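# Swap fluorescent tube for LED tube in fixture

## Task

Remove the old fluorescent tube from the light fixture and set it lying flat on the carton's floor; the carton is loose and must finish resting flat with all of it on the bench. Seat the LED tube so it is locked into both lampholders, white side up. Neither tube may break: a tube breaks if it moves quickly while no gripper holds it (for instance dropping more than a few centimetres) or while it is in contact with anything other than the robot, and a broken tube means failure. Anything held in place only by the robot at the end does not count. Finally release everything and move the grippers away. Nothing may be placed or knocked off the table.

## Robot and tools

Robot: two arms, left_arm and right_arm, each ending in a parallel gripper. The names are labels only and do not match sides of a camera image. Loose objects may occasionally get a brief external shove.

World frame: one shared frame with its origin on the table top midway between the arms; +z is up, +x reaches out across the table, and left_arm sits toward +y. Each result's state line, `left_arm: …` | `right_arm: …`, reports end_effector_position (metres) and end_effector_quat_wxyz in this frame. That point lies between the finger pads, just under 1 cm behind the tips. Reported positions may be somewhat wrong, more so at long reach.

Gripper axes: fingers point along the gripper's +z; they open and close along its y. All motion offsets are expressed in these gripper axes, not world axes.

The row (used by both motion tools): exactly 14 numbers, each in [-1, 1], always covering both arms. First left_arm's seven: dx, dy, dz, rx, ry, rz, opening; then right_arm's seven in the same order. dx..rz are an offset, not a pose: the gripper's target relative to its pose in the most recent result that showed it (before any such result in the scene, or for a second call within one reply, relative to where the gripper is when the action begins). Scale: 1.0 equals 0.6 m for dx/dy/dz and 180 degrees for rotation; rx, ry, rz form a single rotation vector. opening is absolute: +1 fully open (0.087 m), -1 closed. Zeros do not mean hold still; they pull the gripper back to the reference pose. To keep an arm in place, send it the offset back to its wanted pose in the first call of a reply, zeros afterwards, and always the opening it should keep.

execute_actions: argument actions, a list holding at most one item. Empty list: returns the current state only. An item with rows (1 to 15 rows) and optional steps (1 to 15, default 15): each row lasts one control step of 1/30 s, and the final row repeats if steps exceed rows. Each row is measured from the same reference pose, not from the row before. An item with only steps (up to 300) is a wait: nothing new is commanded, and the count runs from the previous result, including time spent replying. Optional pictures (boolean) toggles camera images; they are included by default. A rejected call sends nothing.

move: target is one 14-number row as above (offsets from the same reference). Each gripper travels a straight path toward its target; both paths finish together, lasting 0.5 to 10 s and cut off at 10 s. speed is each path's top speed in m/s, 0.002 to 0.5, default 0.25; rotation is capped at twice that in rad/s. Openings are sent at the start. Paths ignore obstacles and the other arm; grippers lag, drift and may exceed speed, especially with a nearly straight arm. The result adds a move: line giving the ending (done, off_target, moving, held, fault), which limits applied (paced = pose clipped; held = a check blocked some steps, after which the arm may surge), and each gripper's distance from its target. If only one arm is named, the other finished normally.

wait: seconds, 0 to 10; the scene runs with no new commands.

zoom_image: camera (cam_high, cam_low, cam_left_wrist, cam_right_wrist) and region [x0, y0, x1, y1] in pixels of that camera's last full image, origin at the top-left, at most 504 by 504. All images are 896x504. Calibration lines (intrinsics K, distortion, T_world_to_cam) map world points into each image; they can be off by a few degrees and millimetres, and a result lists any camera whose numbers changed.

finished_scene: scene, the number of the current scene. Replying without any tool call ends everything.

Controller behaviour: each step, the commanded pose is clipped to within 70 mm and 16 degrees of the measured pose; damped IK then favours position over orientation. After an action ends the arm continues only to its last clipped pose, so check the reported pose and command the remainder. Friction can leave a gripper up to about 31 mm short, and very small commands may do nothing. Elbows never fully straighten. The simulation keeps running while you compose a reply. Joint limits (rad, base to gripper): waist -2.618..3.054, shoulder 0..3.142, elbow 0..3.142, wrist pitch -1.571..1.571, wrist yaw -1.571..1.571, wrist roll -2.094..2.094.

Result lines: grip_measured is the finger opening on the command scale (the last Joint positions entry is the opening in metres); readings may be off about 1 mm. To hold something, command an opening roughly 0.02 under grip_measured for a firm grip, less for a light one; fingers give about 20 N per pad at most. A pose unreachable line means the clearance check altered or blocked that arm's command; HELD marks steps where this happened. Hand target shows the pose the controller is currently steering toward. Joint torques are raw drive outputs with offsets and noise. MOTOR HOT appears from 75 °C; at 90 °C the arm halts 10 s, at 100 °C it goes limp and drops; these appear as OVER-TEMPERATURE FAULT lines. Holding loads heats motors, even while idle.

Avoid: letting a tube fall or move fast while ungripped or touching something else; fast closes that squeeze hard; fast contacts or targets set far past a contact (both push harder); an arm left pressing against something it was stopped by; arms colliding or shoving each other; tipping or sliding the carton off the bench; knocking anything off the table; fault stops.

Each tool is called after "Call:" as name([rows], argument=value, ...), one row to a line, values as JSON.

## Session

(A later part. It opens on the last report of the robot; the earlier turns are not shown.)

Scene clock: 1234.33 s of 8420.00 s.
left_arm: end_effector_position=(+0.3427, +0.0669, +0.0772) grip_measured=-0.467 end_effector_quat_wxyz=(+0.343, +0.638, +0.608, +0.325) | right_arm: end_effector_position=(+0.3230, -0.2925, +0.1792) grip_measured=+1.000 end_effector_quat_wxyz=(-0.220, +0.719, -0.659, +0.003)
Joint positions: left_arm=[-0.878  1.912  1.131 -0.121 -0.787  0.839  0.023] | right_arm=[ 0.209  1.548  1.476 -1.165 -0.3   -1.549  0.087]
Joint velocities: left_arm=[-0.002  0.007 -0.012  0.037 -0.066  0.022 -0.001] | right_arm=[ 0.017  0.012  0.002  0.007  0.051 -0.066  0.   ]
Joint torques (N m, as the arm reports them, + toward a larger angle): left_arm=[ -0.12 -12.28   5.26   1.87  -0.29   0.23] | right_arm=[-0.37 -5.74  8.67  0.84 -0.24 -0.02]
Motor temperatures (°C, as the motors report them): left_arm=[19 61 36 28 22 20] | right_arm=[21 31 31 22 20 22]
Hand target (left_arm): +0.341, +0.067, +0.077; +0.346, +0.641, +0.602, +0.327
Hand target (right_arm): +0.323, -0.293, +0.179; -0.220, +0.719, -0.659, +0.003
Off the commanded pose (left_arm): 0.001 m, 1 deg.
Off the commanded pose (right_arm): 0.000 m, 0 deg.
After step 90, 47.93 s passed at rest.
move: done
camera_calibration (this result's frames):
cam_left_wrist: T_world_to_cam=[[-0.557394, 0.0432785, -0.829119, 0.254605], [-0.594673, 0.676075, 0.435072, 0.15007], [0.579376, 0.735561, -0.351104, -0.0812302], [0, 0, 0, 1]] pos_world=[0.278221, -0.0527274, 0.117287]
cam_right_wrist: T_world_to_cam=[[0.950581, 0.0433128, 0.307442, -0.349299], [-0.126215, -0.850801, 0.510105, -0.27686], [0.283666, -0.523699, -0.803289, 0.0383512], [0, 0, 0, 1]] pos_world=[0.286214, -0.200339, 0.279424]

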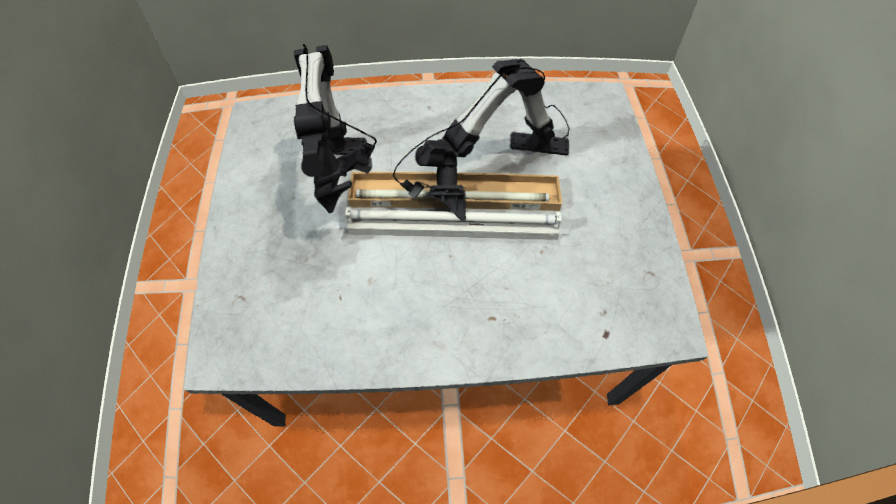

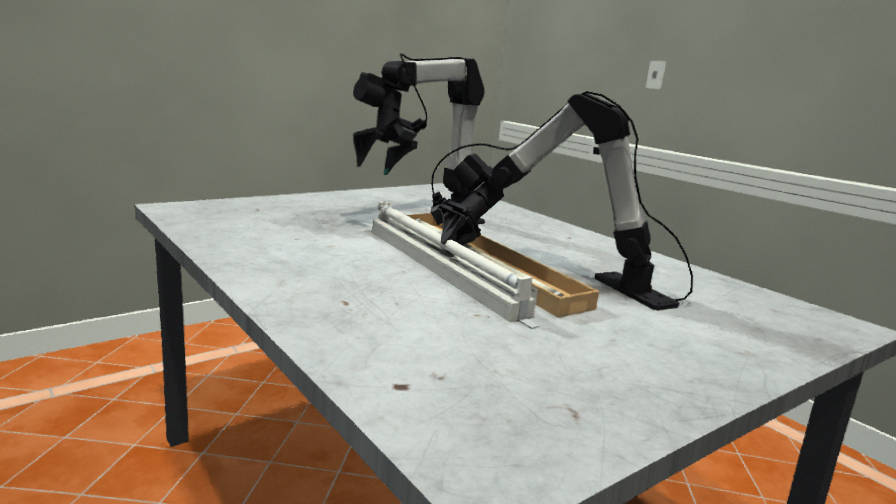

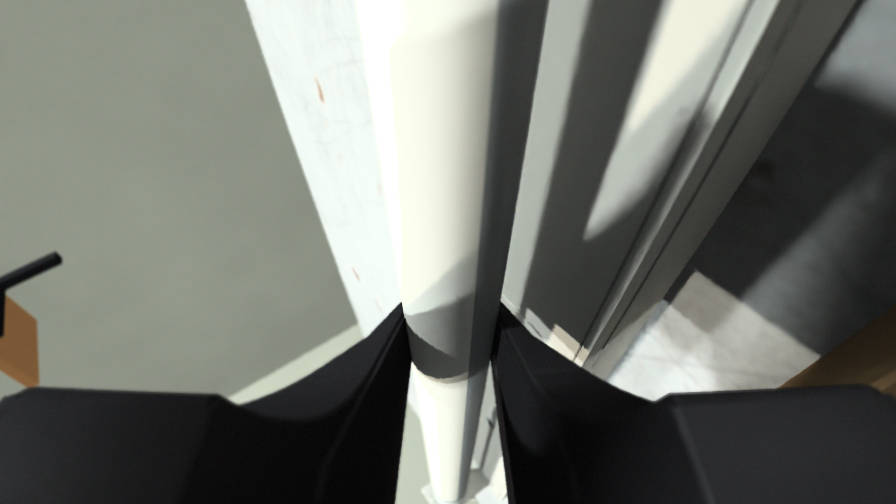

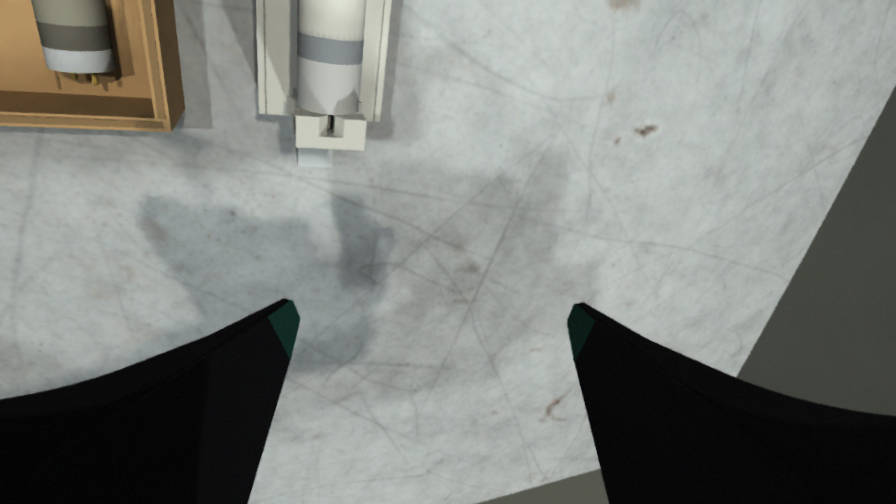

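Call:
execute_actions([
  {"rows": [[0,0,0,0,0,0,-0.45,0,0,0,0,0,0,1],[0,0,0,0,0,0,-0.42,0,0,0,0,0,0,1],[0,0,0,0,0,0,-0.39,0,0,0,0,0,0,1],[0,0,0,0,0,0,-0.35,0,0,0,0,0,0,1],[0,0,0,0,0,0,-0.31,0,0,0,0,0,0,1],[0,0,0,0,0,0,-0.27,0,0,0,0,0,0,1],[0,0,0,0,0,0,-0.23,0,0,0,0,0,0,1],[0,0,0,0,0,0,-0.2,0,0,0,0,0,0,1]], "steps": 12},
], pictures=false)

Call:
move(target=[0.1721, -0.0074, 0.0053, 0.382, -0.0029, 0.009, -0.12, 0, 0, 0, 0, 0, 0, 1], speed=0.18)

Scene clock: 1354.73 s of 8420.00 s.
left_arm: end_effector_position=(+0.3426, +0.0669, +0.0772) grip_measured=-0.200 end_effector_quat_wxyz=(+0.343, +0.638, +0.608, +0.326) | right_arm: end_effector_position=(+0.3230, -0.2925, +0.1792) grip_measured=+1.000 end_effector_quat_wxyz=(-0.220, +0.719, -0.659, +0.003)
Joint positions: left_arm=[-0.878  1.912  1.13  -0.119 -0.788  0.839  0.035] | right_arm=[ 0.209  1.548  1.476 -1.165 -0.3   -1.549  0.087]
Joint velocities: left_arm=[ 0.002 -0.012 -0.007  0.007 -0.081 -0.022 -0.   ] | right_arm=[-0.002 -0.012 -0.007 -0.037 -0.007 -0.007  0.   ]
Joint torques (N m, as the arm reports them, + toward a larger angle): left_arm=[  0.38 -11.29   6.94   1.59  -0.3    0.03] | right_arm=[-0.39 -5.79  8.55  0.85 -0.23 -0.03]
Motor temperatures (°C, as the motors report them): left_arm=[19 62 32 33 22 20] | right_arm=[21 30 31 22 20 22]
Hand target (left_arm): +0.343, +0.067, +0.077; +0.343, +0.638, +0.608, +0.325
Hand target (right_arm): +0.323, -0.293, +0.179; -0.220, +0.719, -0.659, +0.003
Off the commanded pose (left_arm): 0.000 m, 0 deg.
Off the commanded pose (right_arm): 0.000 m, 0 deg.
Steps of this call (steps 1 to 90: nothing new was sent; then 117.00 s passed at rest; steps 91 to 102: all 12 steps of this action). Readings (end_effector_position):
91: left_arm (+0.3426, +0.0669, +0.0772) | right_arm (+0.3230, -0.2925, +0.1792)
92: left_arm (+0.3426, +0.0669, +0.0772) | right_arm (+0.3230, -0.2925, +0.1792)
94: left_arm (+0.3426, +0.0669, +0.0772) | right_arm (+0.3230, -0.2925, +0.1792)
98: left_arm (+0.3426, +0.0669, +0.0772) | right_arm (+0.3230, -0.2925, +0.1792)
102: the state above

Scene clock: 1358.93 s of 8420.00 s.
left_arm: end_effector_position=(+0.3472, +0.1719, +0.0685) grip_measured=-0.120 end_effector_quat_wxyz=(-0.076, +0.736, +0.670, -0.065) | right_arm: end_effector_position=(+0.3230, -0.2925, +0.1792) grip_measured=+1.000 end_effector_quat_wxyz=(-0.220, +0.719, -0.659, +0.003)
Joint positions: left_arm=[-0.379  2.273  2.024 -1.503  0.085  1.105  0.038] | right_arm=[ 0.209  1.548  1.476 -1.165 -0.3   -1.549  0.087]
Joint velocities: left_arm=[-0.017 -0.002  0.002 -0.081 -0.022  0.022  0.   ] | right_arm=[ 0.012 -0.002 -0.012  0.037 -0.022 -0.022  0.   ]
Joint torques (N m, as the arm reports them, + toward a larger angle): left_arm=[  1.12 -12.74   8.32  -0.15   0.21   0.22] | right_arm=[-0.41 -5.79  8.62  0.85 -0.21 -0.05]
Motor temperatures (°C, as the motors report them): left_arm=[19 62 33 32 22 20] | right_arm=[21 30 31 22 20 22]
Hand target (left_arm): +0.350, +0.172, +0.068; -0.076, +0.735, +0.670, -0.071
Hand target (right_arm): +0.323, -0.293, +0.179; -0.220, +0.719, -0.659, +0.003
Off the commanded pose (left_arm): 0.004 m, 1 deg.
Off the commanded pose (right_arm): 0.000 m, 0 deg.
move: done
camera_calibration (this result's frames):
cam_left_wrist: T_world_to_cam=[[-0.972753, 0.108363, 0.204963, 0.307582], [0.227161, 0.622284, 0.749106, -0.212085], [-0.04637, 0.775255, -0.629944, 0.0653499], [0, 0, 0, 1]] pos_world=[0.350409, 0.0479837, 0.136998]
cam_right_wrist: T_world_to_cam=[[0.950581, 0.0433128, 0.307442, -0.349299], [-0.126215, -0.850801, 0.510105, -0.27686], [0.283666, -0.523699, -0.803289, 0.0383512], [0, 0, 0, 1]] pos_world=[0.286214, -0.200339, 0.279424]

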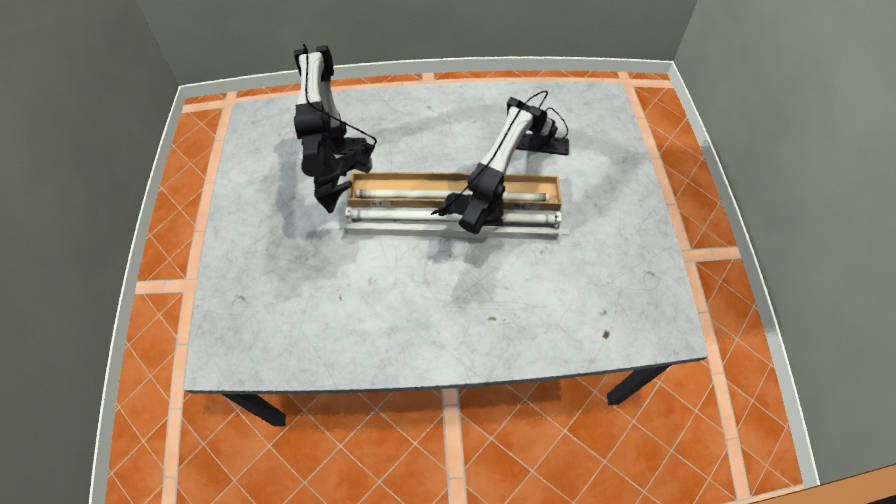

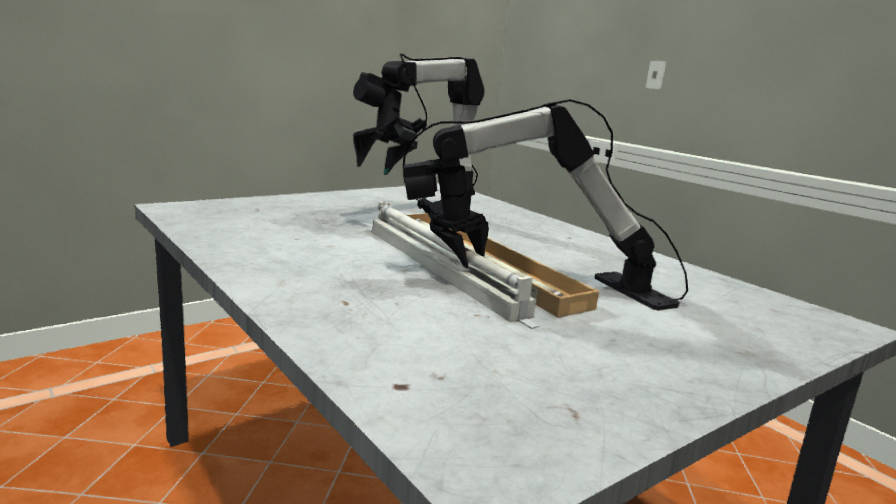

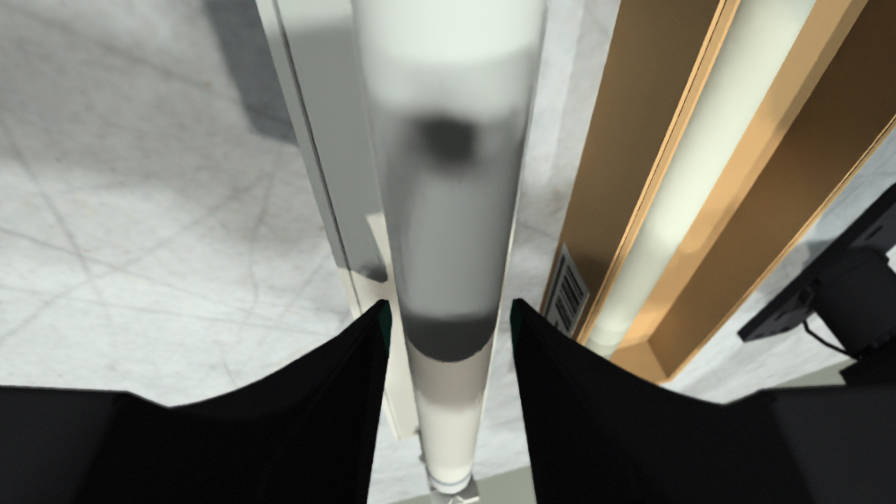

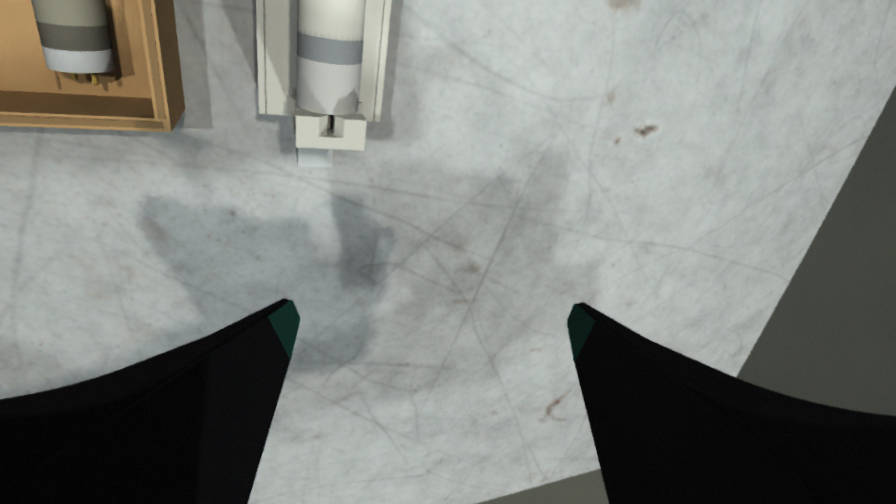

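Call:
execute_actions([
  {"rows": [[0,0,0,0,0,0,-0.18,0,0,0,0,0,0,1],[0,0,0,0,0,0,-0.24,0,0,0,0,0,0,1],[0,0,0,0,0,0,-0.3,0,0,0,0,0,0,1],[0,0,0,0,0,0,-0.35,0,0,0,0,0,0,1],[0,0,0,0,0,0,-0.39,0,0,0,0,0,0,1],[0,0,0,0,0,0,-0.42,0,0,0,0,0,0,1],[0,0,0,0,0,0,-0.44,0,0,0,0,0,0,1],[0,0,0,0,0,0,-0.45,0,0,0,0,0,0,1],[0,0,0,0,0,0,-0.458,0,0,0,0,0,0,1],[0,0,0,0,0,0,-0.465,0,0,0,0,0,0,1],[0,0,0,0,0,0,-0.471,0,0,0,0,0,0,1],[0,0,0,0,0,0,-0.477,0,0,0,0,0,0,1],[0,0,0,0,0,0,-0.482,0,0,0,0,0,0,1],[0,0,0,0,0,0,-0.486,0,0,0,0,0,0,1],[0,0,0,0,0,0,-0.488,0,0,0,0,0,0,1]], "steps": 15},
], pictures=false)

Call:
move(target=[0.0008, 0.0087, -0.0096, -0.3746, 0.0002, -0.0063, -0.488, 0, 0, 0, 0, 0, 0, 1], speed=0.14)

Call:
zoom_image(camera="cam_right_wrist", region=[250, 40, 430, 180])

Scene clock: 1405.40 s of 8420.00 s.
left_arm: end_effector_position=(+0.3476, +0.1719, +0.0684) grip_measured=-0.481 end_effector_quat_wxyz=(-0.075, +0.736, +0.670, -0.064) | right_arm: end_effector_position=(+0.3230, -0.2925, +0.1792) grip_measured=+1.000 end_effector_quat_wxyz=(-0.220, +0.719, -0.659, +0.003)
Joint positions: left_arm=[-0.379  2.273  2.024 -1.502  0.084  1.105  0.023] | right_arm=[ 0.209  1.548  1.476 -1.165 -0.3   -1.549  0.087]
Joint velocities: left_arm=[ 0.002  0.002 -0.007  0.037 -0.022  0.007 -0.   ] | right_arm=[-0.007  0.002 -0.002  0.007 -0.037 -0.037  0.   ]
Joint torques (N m, as the arm reports them, + toward a larger angle): left_arm=[  0.4  -14.29   6.39  -0.08   0.12   0.11] | right_arm=[-0.35 -5.73  8.55  0.85 -0.19 -0.04]
Motor temperatures (°C, as the motors report them): left_arm=[19 63 36 28 22 20] | right_arm=[21 30 31 22 20 22]
Hand target (left_arm): +0.347, +0.172, +0.068; -0.076, +0.736, +0.670, -0.065
Hand target (right_arm): +0.323, -0.293, +0.179; -0.220, +0.719, -0.659, +0.003
Off the commanded pose (left_arm): 0.000 m, 0 deg.
Off the commanded pose (right_arm): 0.000 m, 0 deg.
Steps of this call (steps 1 to 90: nothing new was sent; then 42.97 s passed at rest; steps 91 to 105: all 15 steps of this action). Readings (end_effector_position):
91: left_arm (+0.3468, +0.1721, +0.0686) | right_arm (+0.3230, -0.2925, +0.1792)
92: left_arm (+0.3468, +0.1721, +0.0686) | right_arm (+0.3230, -0.2925, +0.1792)
94: left_arm (+0.3468, +0.1721, +0.0686) | right_arm (+0.3230, -0.2925, +0.1792)
98: left_arm (+0.3475, +0.1718, +0.0684) | right_arm (+0.3230, -0.2925, +0.1792)
105: the state above

Scene clock: 1410.20 s of 8420.00 s.
left_arm: end_effector_position=(+0.3543, +0.1703, +0.0750) grip_measured=-0.481 end_effector_quat_wxyz=(+0.333, +0.646, +0.609, +0.317) | right_arm: end_effector_position=(+0.3230, -0.2925, +0.1792) grip_measured=+1.000 end_effector_quat_wxyz=(-0.220, +0.719, -0.659, +0.003)
Joint positions: left_arm=[-0.663  1.635  0.768  0.075 -0.625  1.041  0.023] | right_arm=[ 0.209  1.548  1.476 -1.165 -0.3   -1.549  0.087]
Joint velocities: left_arm=[-0.012 -0.007 -0.002 -0.051 -0.022  0.081 -0.   ] | right_arm=[ 0.012 -0.002 -0.002  0.022 -0.081  0.007  0.   ]
Joint torques (N m, as the arm reports them, + toward a larger angle): left_arm=[-0.19 -9.1   5.22  2.02 -0.36  0.13] | right_arm=[-0.43 -5.85  8.51  0.82 -0.22 -0.03]
Motor temperatures (°C, as the motors report them): left_arm=[19 63 36 29 22 20] | right_arm=[21 30 31 22 20 22]
Hand target (left_arm): +0.352, +0.171, +0.077; +0.338, +0.645, +0.605, +0.323
Hand target (right_arm): +0.323, -0.293, +0.179; -0.220, +0.719, -0.659, +0.003
Off the commanded pose (left_arm): 0.002 m, 2 deg.
Off the commanded pose (right_arm): 0.000 m, 0 deg.
move: done
camera_calibration (this result's frames):
cam_left_wrist: T_world_to_cam=[[-0.580858, 0.0535874, -0.812239, 0.260051], [-0.576564, 0.67729, 0.457003, 0.0797627], [0.574611, 0.733762, -0.362513, -0.161968], [0, 0, 0, 1]] pos_world=[0.29011, 0.0508882, 0.116056]
cam_right_wrist: T_world_to_cam=[[0.950581, 0.0433128, 0.307442, -0.349299], [-0.126215, -0.850801, 0.510105, -0.27686], [0.283666, -0.523699, -0.803289, 0.0383512], [0, 0, 0, 1]] pos_world=[0.286214, -0.200339, 0.279424]

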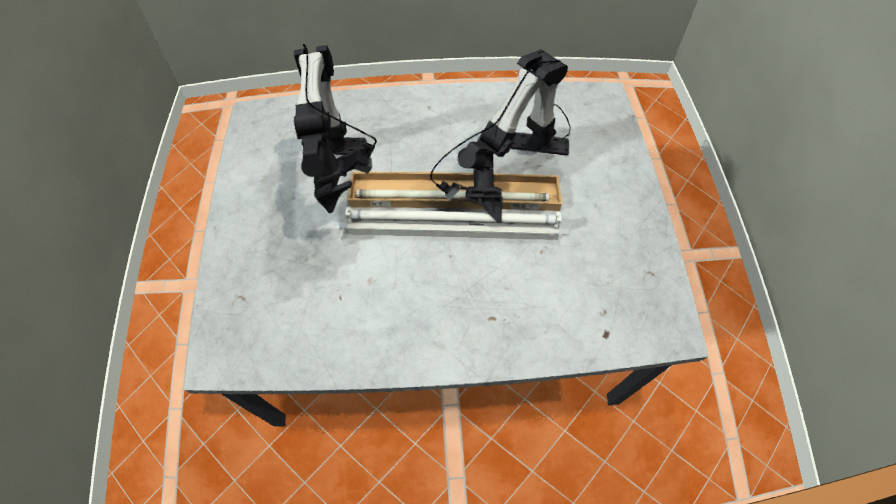

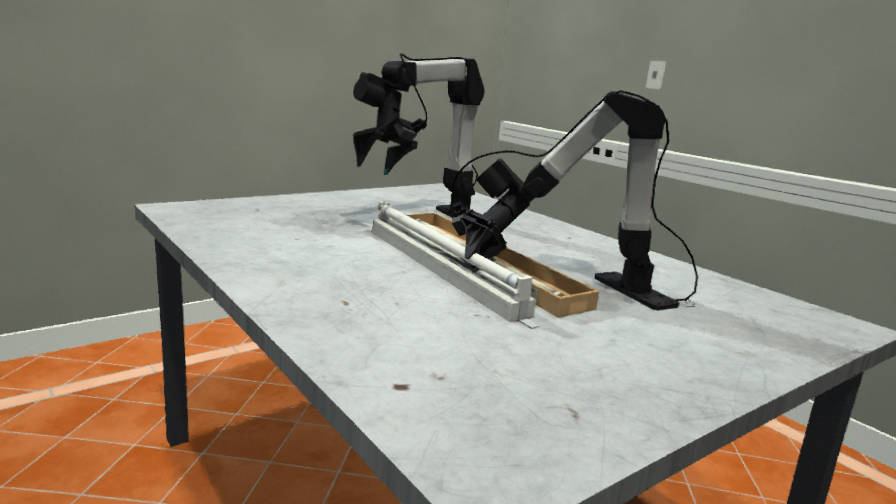

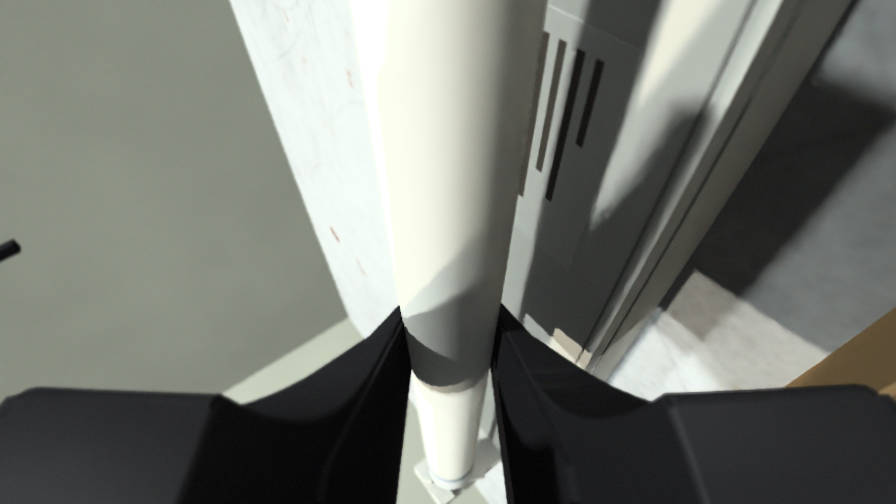

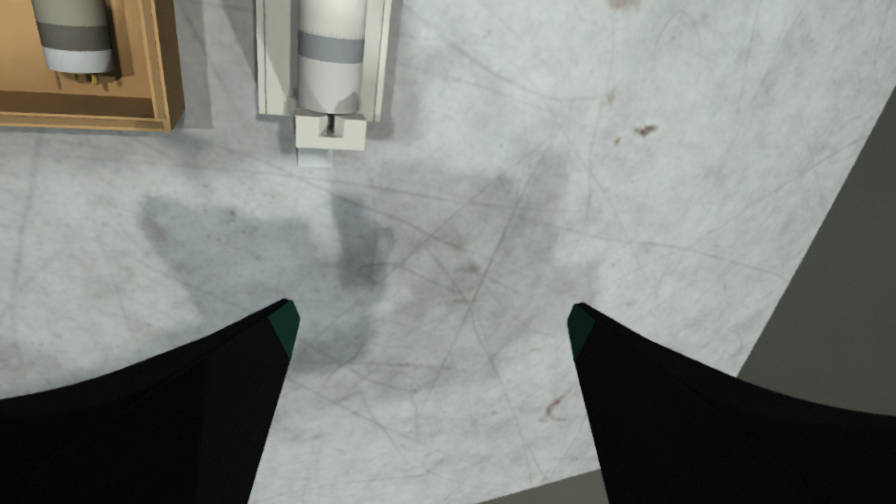

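Region (250, 40, 430, 180) of cam_right_wrist's 896x504 image, scaled by 2.800, with more detail than that image has.

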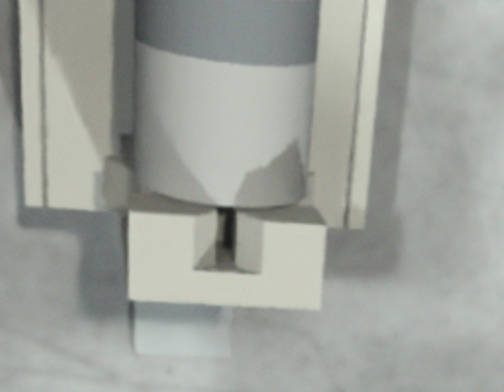

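Call:
zoom_image(camera="cam_left_wrist", region=[440, 0, 620, 180])

Call:
zoom_image(camera="cam_left_wrist", region=[390, 330, 530, 504])

Call:
zoom_image(camera="cam_low", region=[370, 190, 550, 310])

Region (440, 0, 620, 180) of cam_left_wrist's 896x504 image, scaled by 2.800, with more detail than that image has.

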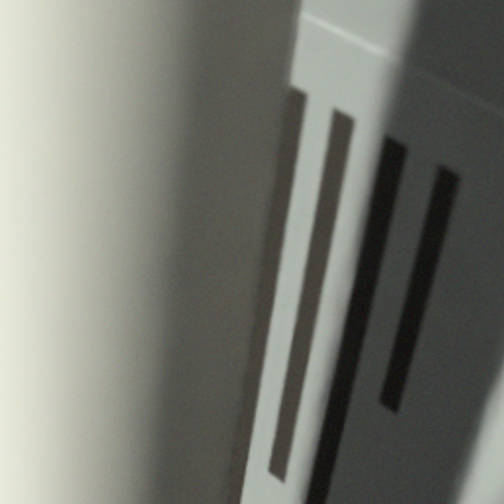

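Region (390, 330, 530, 504) of cam_left_wrist's 896x504 image, scaled by 2.897, with more detail than that image has; it fills the left 406 columns of this view, and the rest is white.

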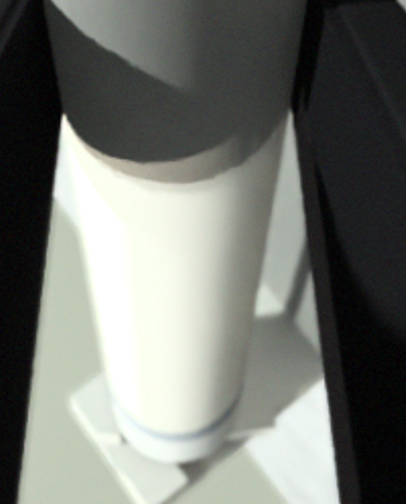

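Region (370, 190, 550, 310) of cam_low's 896x504 image, scaled by 2.800, with more detail than that image has.

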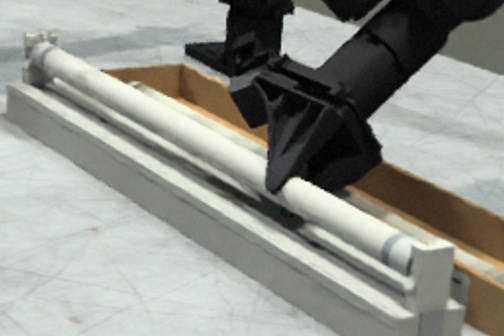

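Call:
execute_actions([
  {"rows": [[0,0,0,0,0,0,-0.492,0,0,0,0,0,0,1],[0,0,0,0,0,0,-0.496,0,0,0,0,0,0,1],[0,0,0,0,0,0,-0.5,0,0,0,0,0,0,1],[0,0,0,0,0,0,-0.503,0,0,0,0,0,0,1],[0,0,0,0,0,0,-0.505,0,0,0,0,0,0,1]], "steps": 8},
], pictures=false)

Call:
move(target=[0, 0, 0, -0.03, 0, 0, -0.505, 0, 0, 0, 0, 0, 0, 1], speed=0.06)

Scene clock: 1517.97 s of 8420.00 s.
left_arm: end_effector_position=(+0.3543, +0.1703, +0.0750) grip_measured=-0.481 end_effector_quat_wxyz=(+0.333, +0.646, +0.609, +0.317) | right_arm: end_effector_position=(+0.3230, -0.2925, +0.1792) grip_measured=+1.000 end_effector_quat_wxyz=(-0.220, +0.719, -0.659, +0.003)
Joint positions: left_arm=[-0.663  1.635  0.767  0.077 -0.625  1.041  0.023] | right_arm=[ 0.209  1.548  1.476 -1.165 -0.3   -1.549  0.087]
Joint velocities: left_arm=[-0.002 -0.012 -0.002 -0.022 -0.022  0.11  -0.   ] | right_arm=[-0.012 -0.012 -0.007 -0.066  0.022 -0.022  0.   ]
Joint torques (N m, as the arm reports them, + toward a larger angle): left_arm=[ 0.41 -8.1   6.88  1.8  -0.21  0.03] | right_arm=[-0.34 -5.85  8.61  0.86 -0.25 -0.06]
Motor temperatures (°C, as the motors report them): left_arm=[19 53 32 35 22 20] | right_arm=[21 30 31 22 20 22]
Hand target (left_arm): +0.354, +0.170, +0.075; +0.333, +0.646, +0.609, +0.317
Hand target (right_arm): +0.323, -0.293, +0.179; -0.220, +0.719, -0.659, +0.003
Off the commanded pose (left_arm): 0.000 m, 0 deg.
Off the commanded pose (right_arm): 0.000 m, 0 deg.
Steps of this call (steps 1 to 90: nothing new was sent; then 104.50 s passed at rest; steps 91 to 98: all 8 steps of this action). Readings (end_effector_position):
91: left_arm (+0.3543, +0.1703, +0.0750) | right_arm (+0.3230, -0.2925, +0.1792)
92: left_arm (+0.3543, +0.1703, +0.0750) | right_arm (+0.3230, -0.2925, +0.1792)
94: left_arm (+0.3543, +0.1703, +0.0750) | right_arm (+0.3230, -0.2925, +0.1792)
98: the state above

Scene clock: 1519.23 s of 8420.00 s.
left_arm: end_effector_position=(+0.3544, +0.1701, +0.0760) grip_measured=-0.482 end_effector_quat_wxyz=(+0.358, +0.634, +0.600, +0.333) | right_arm: end_effector_position=(+0.3230, -0.2925, +0.1792) grip_measured=+1.000 end_effector_quat_wxyz=(-0.220, +0.719, -0.659, +0.003)
Joint positions: left_arm=[-0.675  1.635  0.707  0.208 -0.658  1.069  0.023] | right_arm=[ 0.209  1.548  1.476 -1.165 -0.3   -1.549  0.087]
Joint velocities: left_arm=[-0.012 -0.032 -0.012 -0.037 -0.022 -0.095  0.001] | right_arm=[-0.007 -0.012 -0.017 -0.022 -0.066 -0.11   0.   ]
Joint torques (N m, as the arm reports them, + toward a larger angle): left_arm=[-0.44 -6.53  5.43  2.31 -0.57  0.16] | right_arm=[-0.4  -5.84  8.55  0.85 -0.23 -0.05]
Motor temperatures (°C, as the motors report them): left_arm=[19 53 32 35 22 20] | right_arm=[21 30 31 22 20 22]
Hand target (left_arm): +0.354, +0.170, +0.075; +0.362, +0.629, +0.595, +0.345
Hand target (right_arm): +0.323, -0.293, +0.179; -0.220, +0.719, -0.659, +0.003
Off the commanded pose (left_arm): 0.001 m, 2 deg.
Off the commanded pose (right_arm): 0.000 m, 0 deg.
move: done
camera_calibration (this result's frames):
cam_left_wrist: T_world_to_cam=[[-0.525825, 0.0415654, -0.849577, 0.246357], [-0.602778, 0.686502, 0.406662, 0.0909825], [0.60014, 0.725938, -0.335925, -0.171273], [0, 0, 0, 1]] pos_world=[0.287171, 0.0516341, 0.114765]
cam_right_wrist: T_world_to_cam=[[0.950581, 0.0433128, 0.307442, -0.349299], [-0.126215, -0.850801, 0.510105, -0.27686], [0.283666, -0.523699, -0.803289, 0.0383512], [0, 0, 0, 1]] pos_world=[0.286214, -0.200339, 0.279424]

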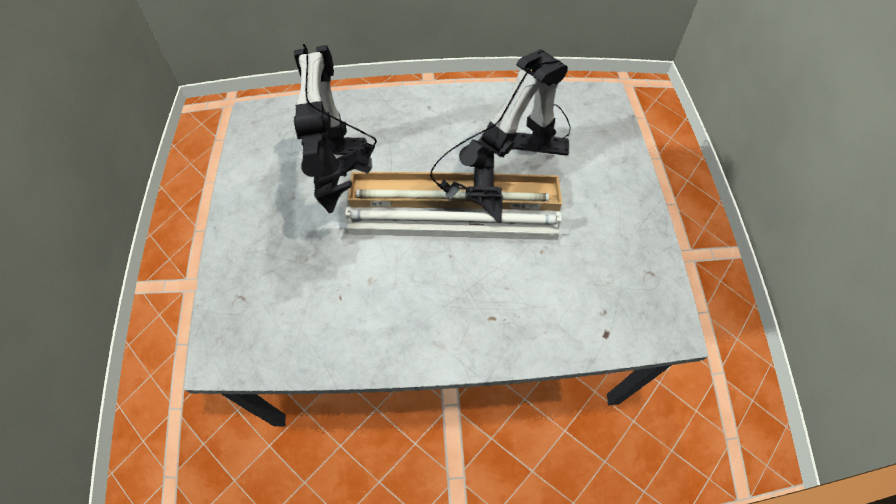

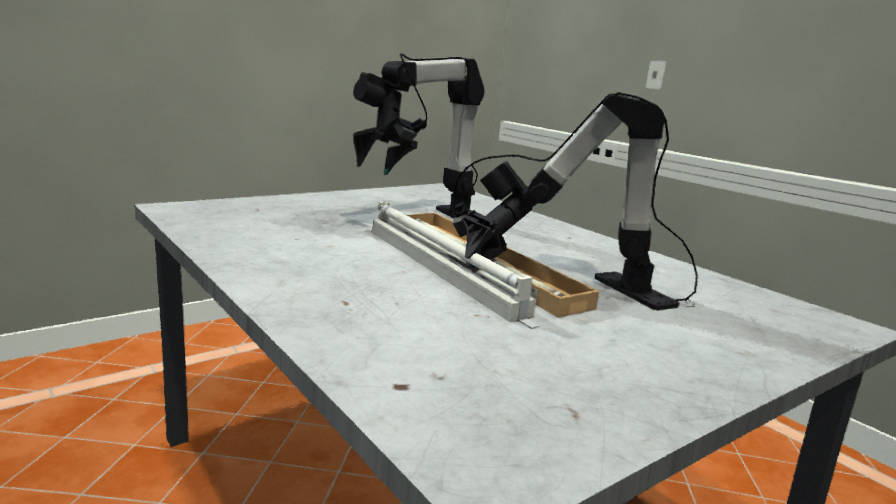

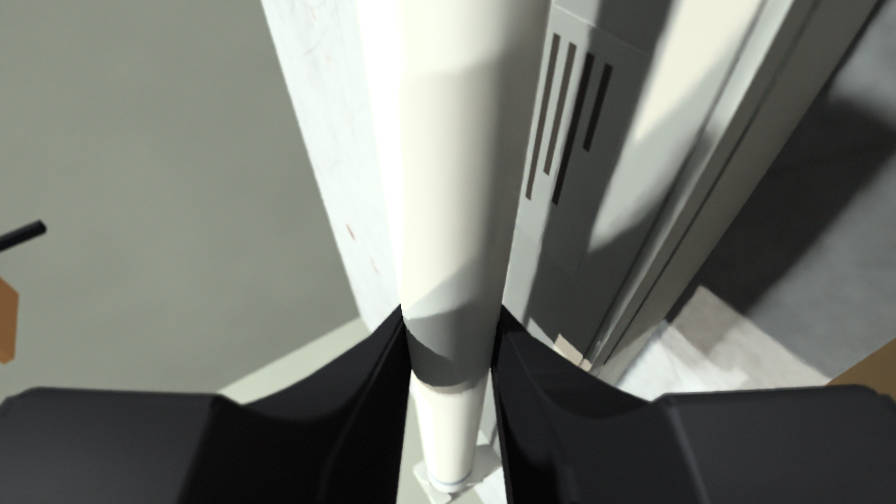

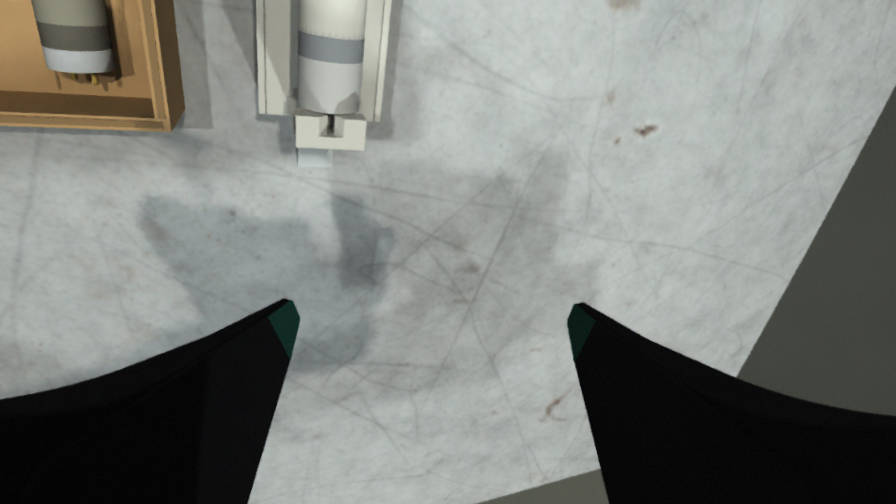

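Call:
execute_actions([
  {"rows": [[0,0,0,0,0,0,-0.498,0,0,0,0,0,0,1],[0,0,0,0,0,0,-0.49,0,0,0,0,0,0,1],[0,0,0,0,0,0,-0.482,0,0,0,0,0,0,1],[0,0,0,0,0,0,-0.47,0,0,0,0,0,0,1],[0,0,0,0,0,0,-0.45,0,0,0,0,0,0,1],[0,0,0,0,0,0,-0.42,0,0,0,0,0,0,1],[0,0,0,0,0,0,-0.38,0,0,0,0,0,0,1],[0,0,0,0,0,0,-0.33,0,0,0,0,0,0,1],[0,0,0,0,0,0,-0.28,0,0,0,0,0,0,1],[0,0,0,0,0,0,-0.23,0,0,0,0,0,0,1],[0,0,0,0,0,0,-0.2,0,0,0,0,0,0,1]], "steps": 14},
], pictures=false)

Call:
move(target=[0.0833, 0.05, -0.2833, 0.08, 0, 0, -0.2, -0.0212, 0.0685, -0.1097, 0, 0, 0, 1], speed=0.15)

Scene clock: 1569.43 s of 8420.00 s.
left_arm: end_effector_position=(+0.3542, +0.1703, +0.0756) grip_measured=-0.201 end_effector_quat_wxyz=(+0.358, +0.634, +0.599, +0.332) | right_arm: end_effector_position=(+0.3230, -0.2925, +0.1792) grip_measured=+1.000 end_effector_quat_wxyz=(-0.220, +0.719, -0.659, +0.003)
Joint positions: left_arm=[-0.675  1.635  0.706  0.208 -0.657  1.069  0.035] | right_arm=[ 0.209  1.548  1.476 -1.165 -0.3   -1.549  0.087]
Joint velocities: left_arm=[-0.012 -0.007  0.007 -0.007 -0.11   0.066  0.001] | right_arm=[ 0.012 -0.007 -0.002 -0.007  0.007 -0.066  0.   ]
Joint torques (N m, as the arm reports them, + toward a larger angle): left_arm=[ 0.39 -7.93  6.75  1.89 -0.22  0.02] | right_arm=[-0.35 -5.82  8.61  0.85 -0.23 -0.02]
Motor temperatures (°C, as the motors report them): left_arm=[19 48 32 38 22 20] | right_arm=[21 30 31 22 20 22]
Hand target (left_arm): +0.354, +0.170, +0.076; +0.358, +0.634, +0.600, +0.333
Hand target (right_arm): +0.323, -0.293, +0.179; -0.220, +0.719, -0.659, +0.003
Off the commanded pose (left_arm): 0.000 m, 0 deg.
Off the commanded pose (right_arm): 0.000 m, 0 deg.
Steps of this call (steps 1 to 90: nothing new was sent; then 46.73 s passed at rest; steps 91 to 104: all 14 steps of this action). Readings (end_effector_position):
91: left_arm (+0.3542, +0.1703, +0.0757) | right_arm (+0.3230, -0.2925, +0.1792)
92: left_arm (+0.3542, +0.1702, +0.0757) | right_arm (+0.3230, -0.2925, +0.1792)
94: left_arm (+0.3542, +0.1702, +0.0757) | right_arm (+0.3230, -0.2925, +0.1792)
98: left_arm (+0.3542, +0.1703, +0.0756) | right_arm (+0.3230, -0.2925, +0.1792)
104: the state above

Scene clock: 1571.57 s of 8420.00 s.
left_arm: end_effector_position=(+0.2320, +0.2344, +0.1845) grip_measured=-0.200 end_effector_quat_wxyz=(+0.268, +0.676, +0.635, +0.261) | right_arm: end_effector_position=(+0.2663, -0.3006, +0.2194) grip_measured=+1.000 end_effector_quat_wxyz=(-0.213, +0.719, -0.661, -0.004)
Joint positions: left_arm=[-0.856  1.092  0.964 -0.962 -0.623  0.747  0.035] | right_arm=[ 0.19   1.399  1.514 -1.38  -0.304 -1.568  0.087]
Joint velocities: left_arm=[-0.002 -0.002  0.007 -0.022  0.037  0.007 -0.   ] | right_arm=[ 0.007 -0.007 -0.002 -0.051 -0.066  0.022  0.   ]
Joint torques (N m, as the arm reports them, + toward a larger angle): left_arm=[-0.41 -3.52  9.42  1.23 -0.15 -0.06] | right_arm=[-0.98 -5.26 10.5   0.63 -0.28 -0.15]
Motor temperatures (°C, as the motors report them): left_arm=[19 48 32 38 22 20] | right_arm=[21 30 32 22 20 22]
Hand target (left_arm): +0.230, +0.230, +0.191; +0.278, +0.676, +0.635, +0.252
Hand target (right_arm): +0.263, -0.302, +0.229; -0.220, +0.719, -0.659, +0.003
Off the commanded pose (left_arm): 0.008 m, 1 deg.
Off the commanded pose (right_arm): 0.010 m, 1 deg.
move: done
camera_calibration (this result's frames):
cam_left_wrist: T_world_to_cam=[[-0.721767, 0.0679712, -0.68879, 0.281027], [-0.480062, 0.66772, 0.568938, -0.125051], [0.498591, 0.741302, -0.449309, -0.0671782], [0, 0, 0, 1]] pos_world=[0.176299, 0.114197, 0.234531]
cam_right_wrist: T_world_to_cam=[[0.956761, 0.0433164, 0.287631, -0.304709], [-0.116428, -0.849149, 0.51516, -0.314665], [0.266557, -0.526374, -0.80739, 0.0871177], [0, 0, 0, 1]] pos_world=[0.231676, -0.208142, 0.320085]

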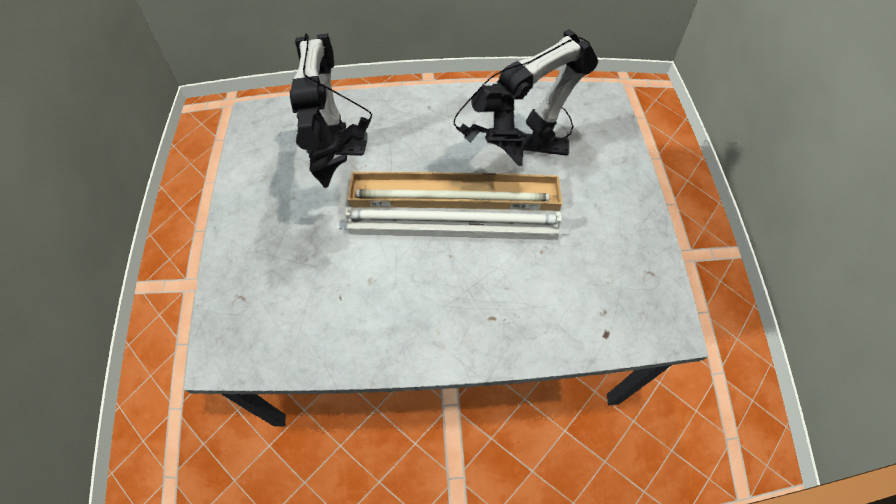

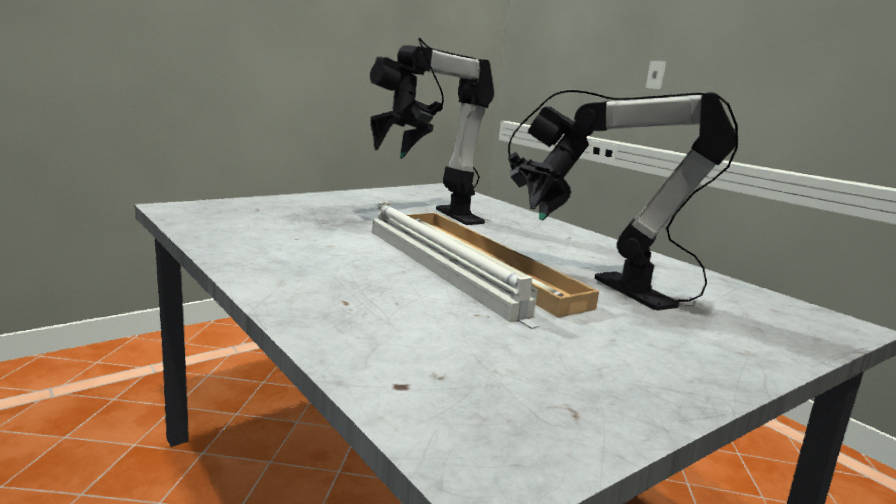

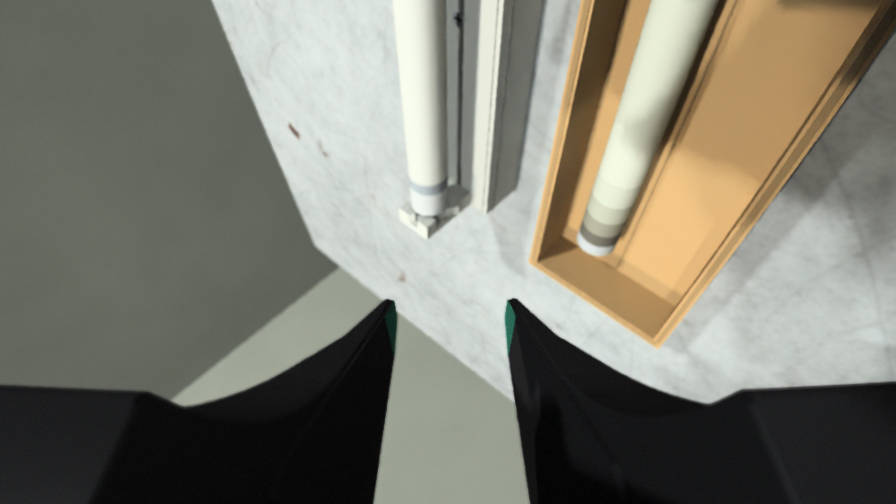

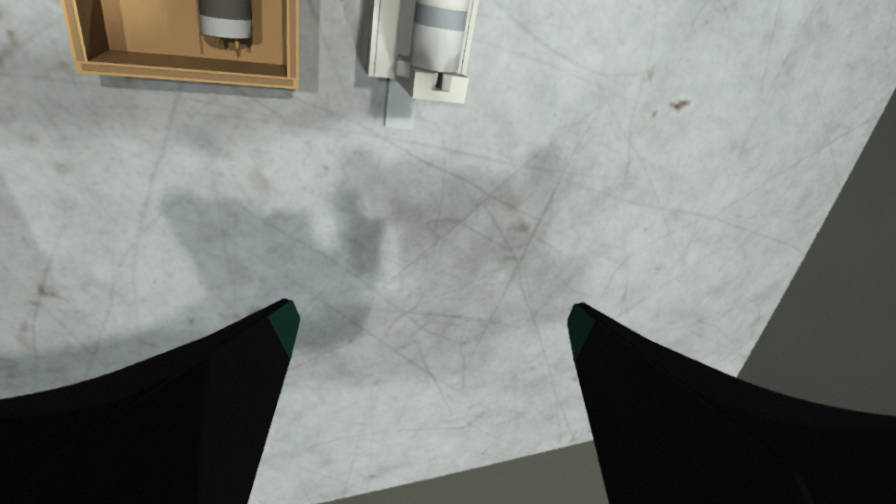

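Both arms are clear. I'll check the final state close up before ending the scene.

Call:
zoom_image(camera="cam_left_wrist", region=[370, 60, 560, 260])

Call:
zoom_image(camera="cam_right_wrist", region=[350, 0, 510, 130])

Call:
zoom_image(camera="cam_high", region=[330, 155, 580, 255])

Call:
zoom_image(camera="cam_low", region=[360, 185, 620, 335])

Region (370, 60, 560, 260) of cam_left_wrist's 896x504 image, scaled by 2.520, with more detail than that image has; it fills the left 479 columns of this view, and the rest is white.

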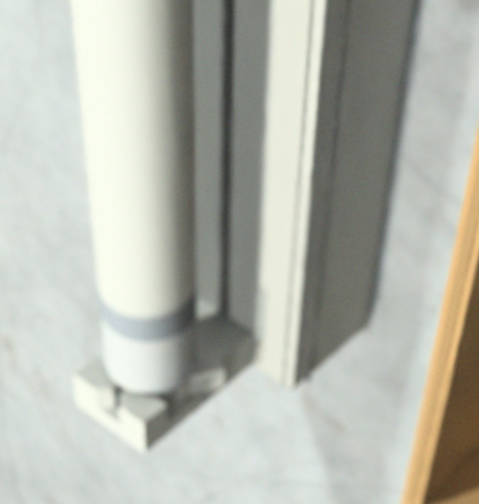

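Region (350, 0, 510, 130) of cam_right_wrist's 896x504 image, scaled by 3.150, with more detail than that image has; it fills the top 410 rows of this view, and the rest is white.

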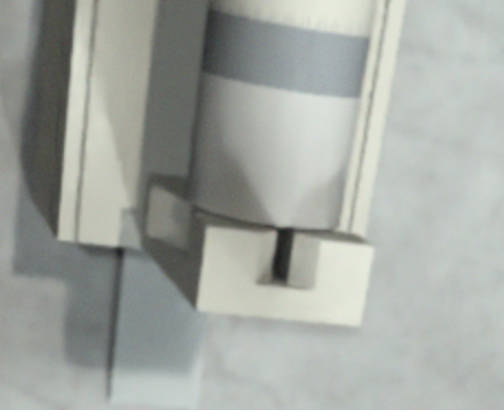

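Region (330, 155, 580, 255) of cam_high's 896x504 image, scaled by 2.016, with more detail than that image has; it fills the top 202 rows of this view, and the rest is white.

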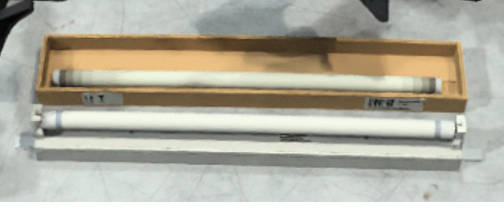

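Region (360, 185, 620, 335) of cam_low's 896x504 image, scaled by 1.938, with more detail than that image has; it fills the top 291 rows of this view, and the rest is white.

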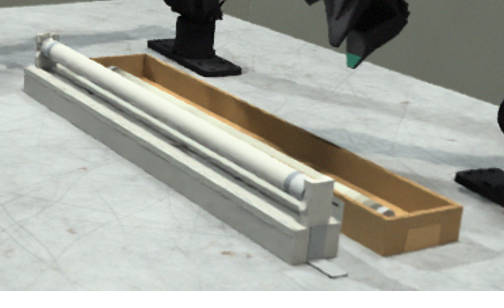

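Call:
finished_scene(scene=2)

The scene is finished: the task was done.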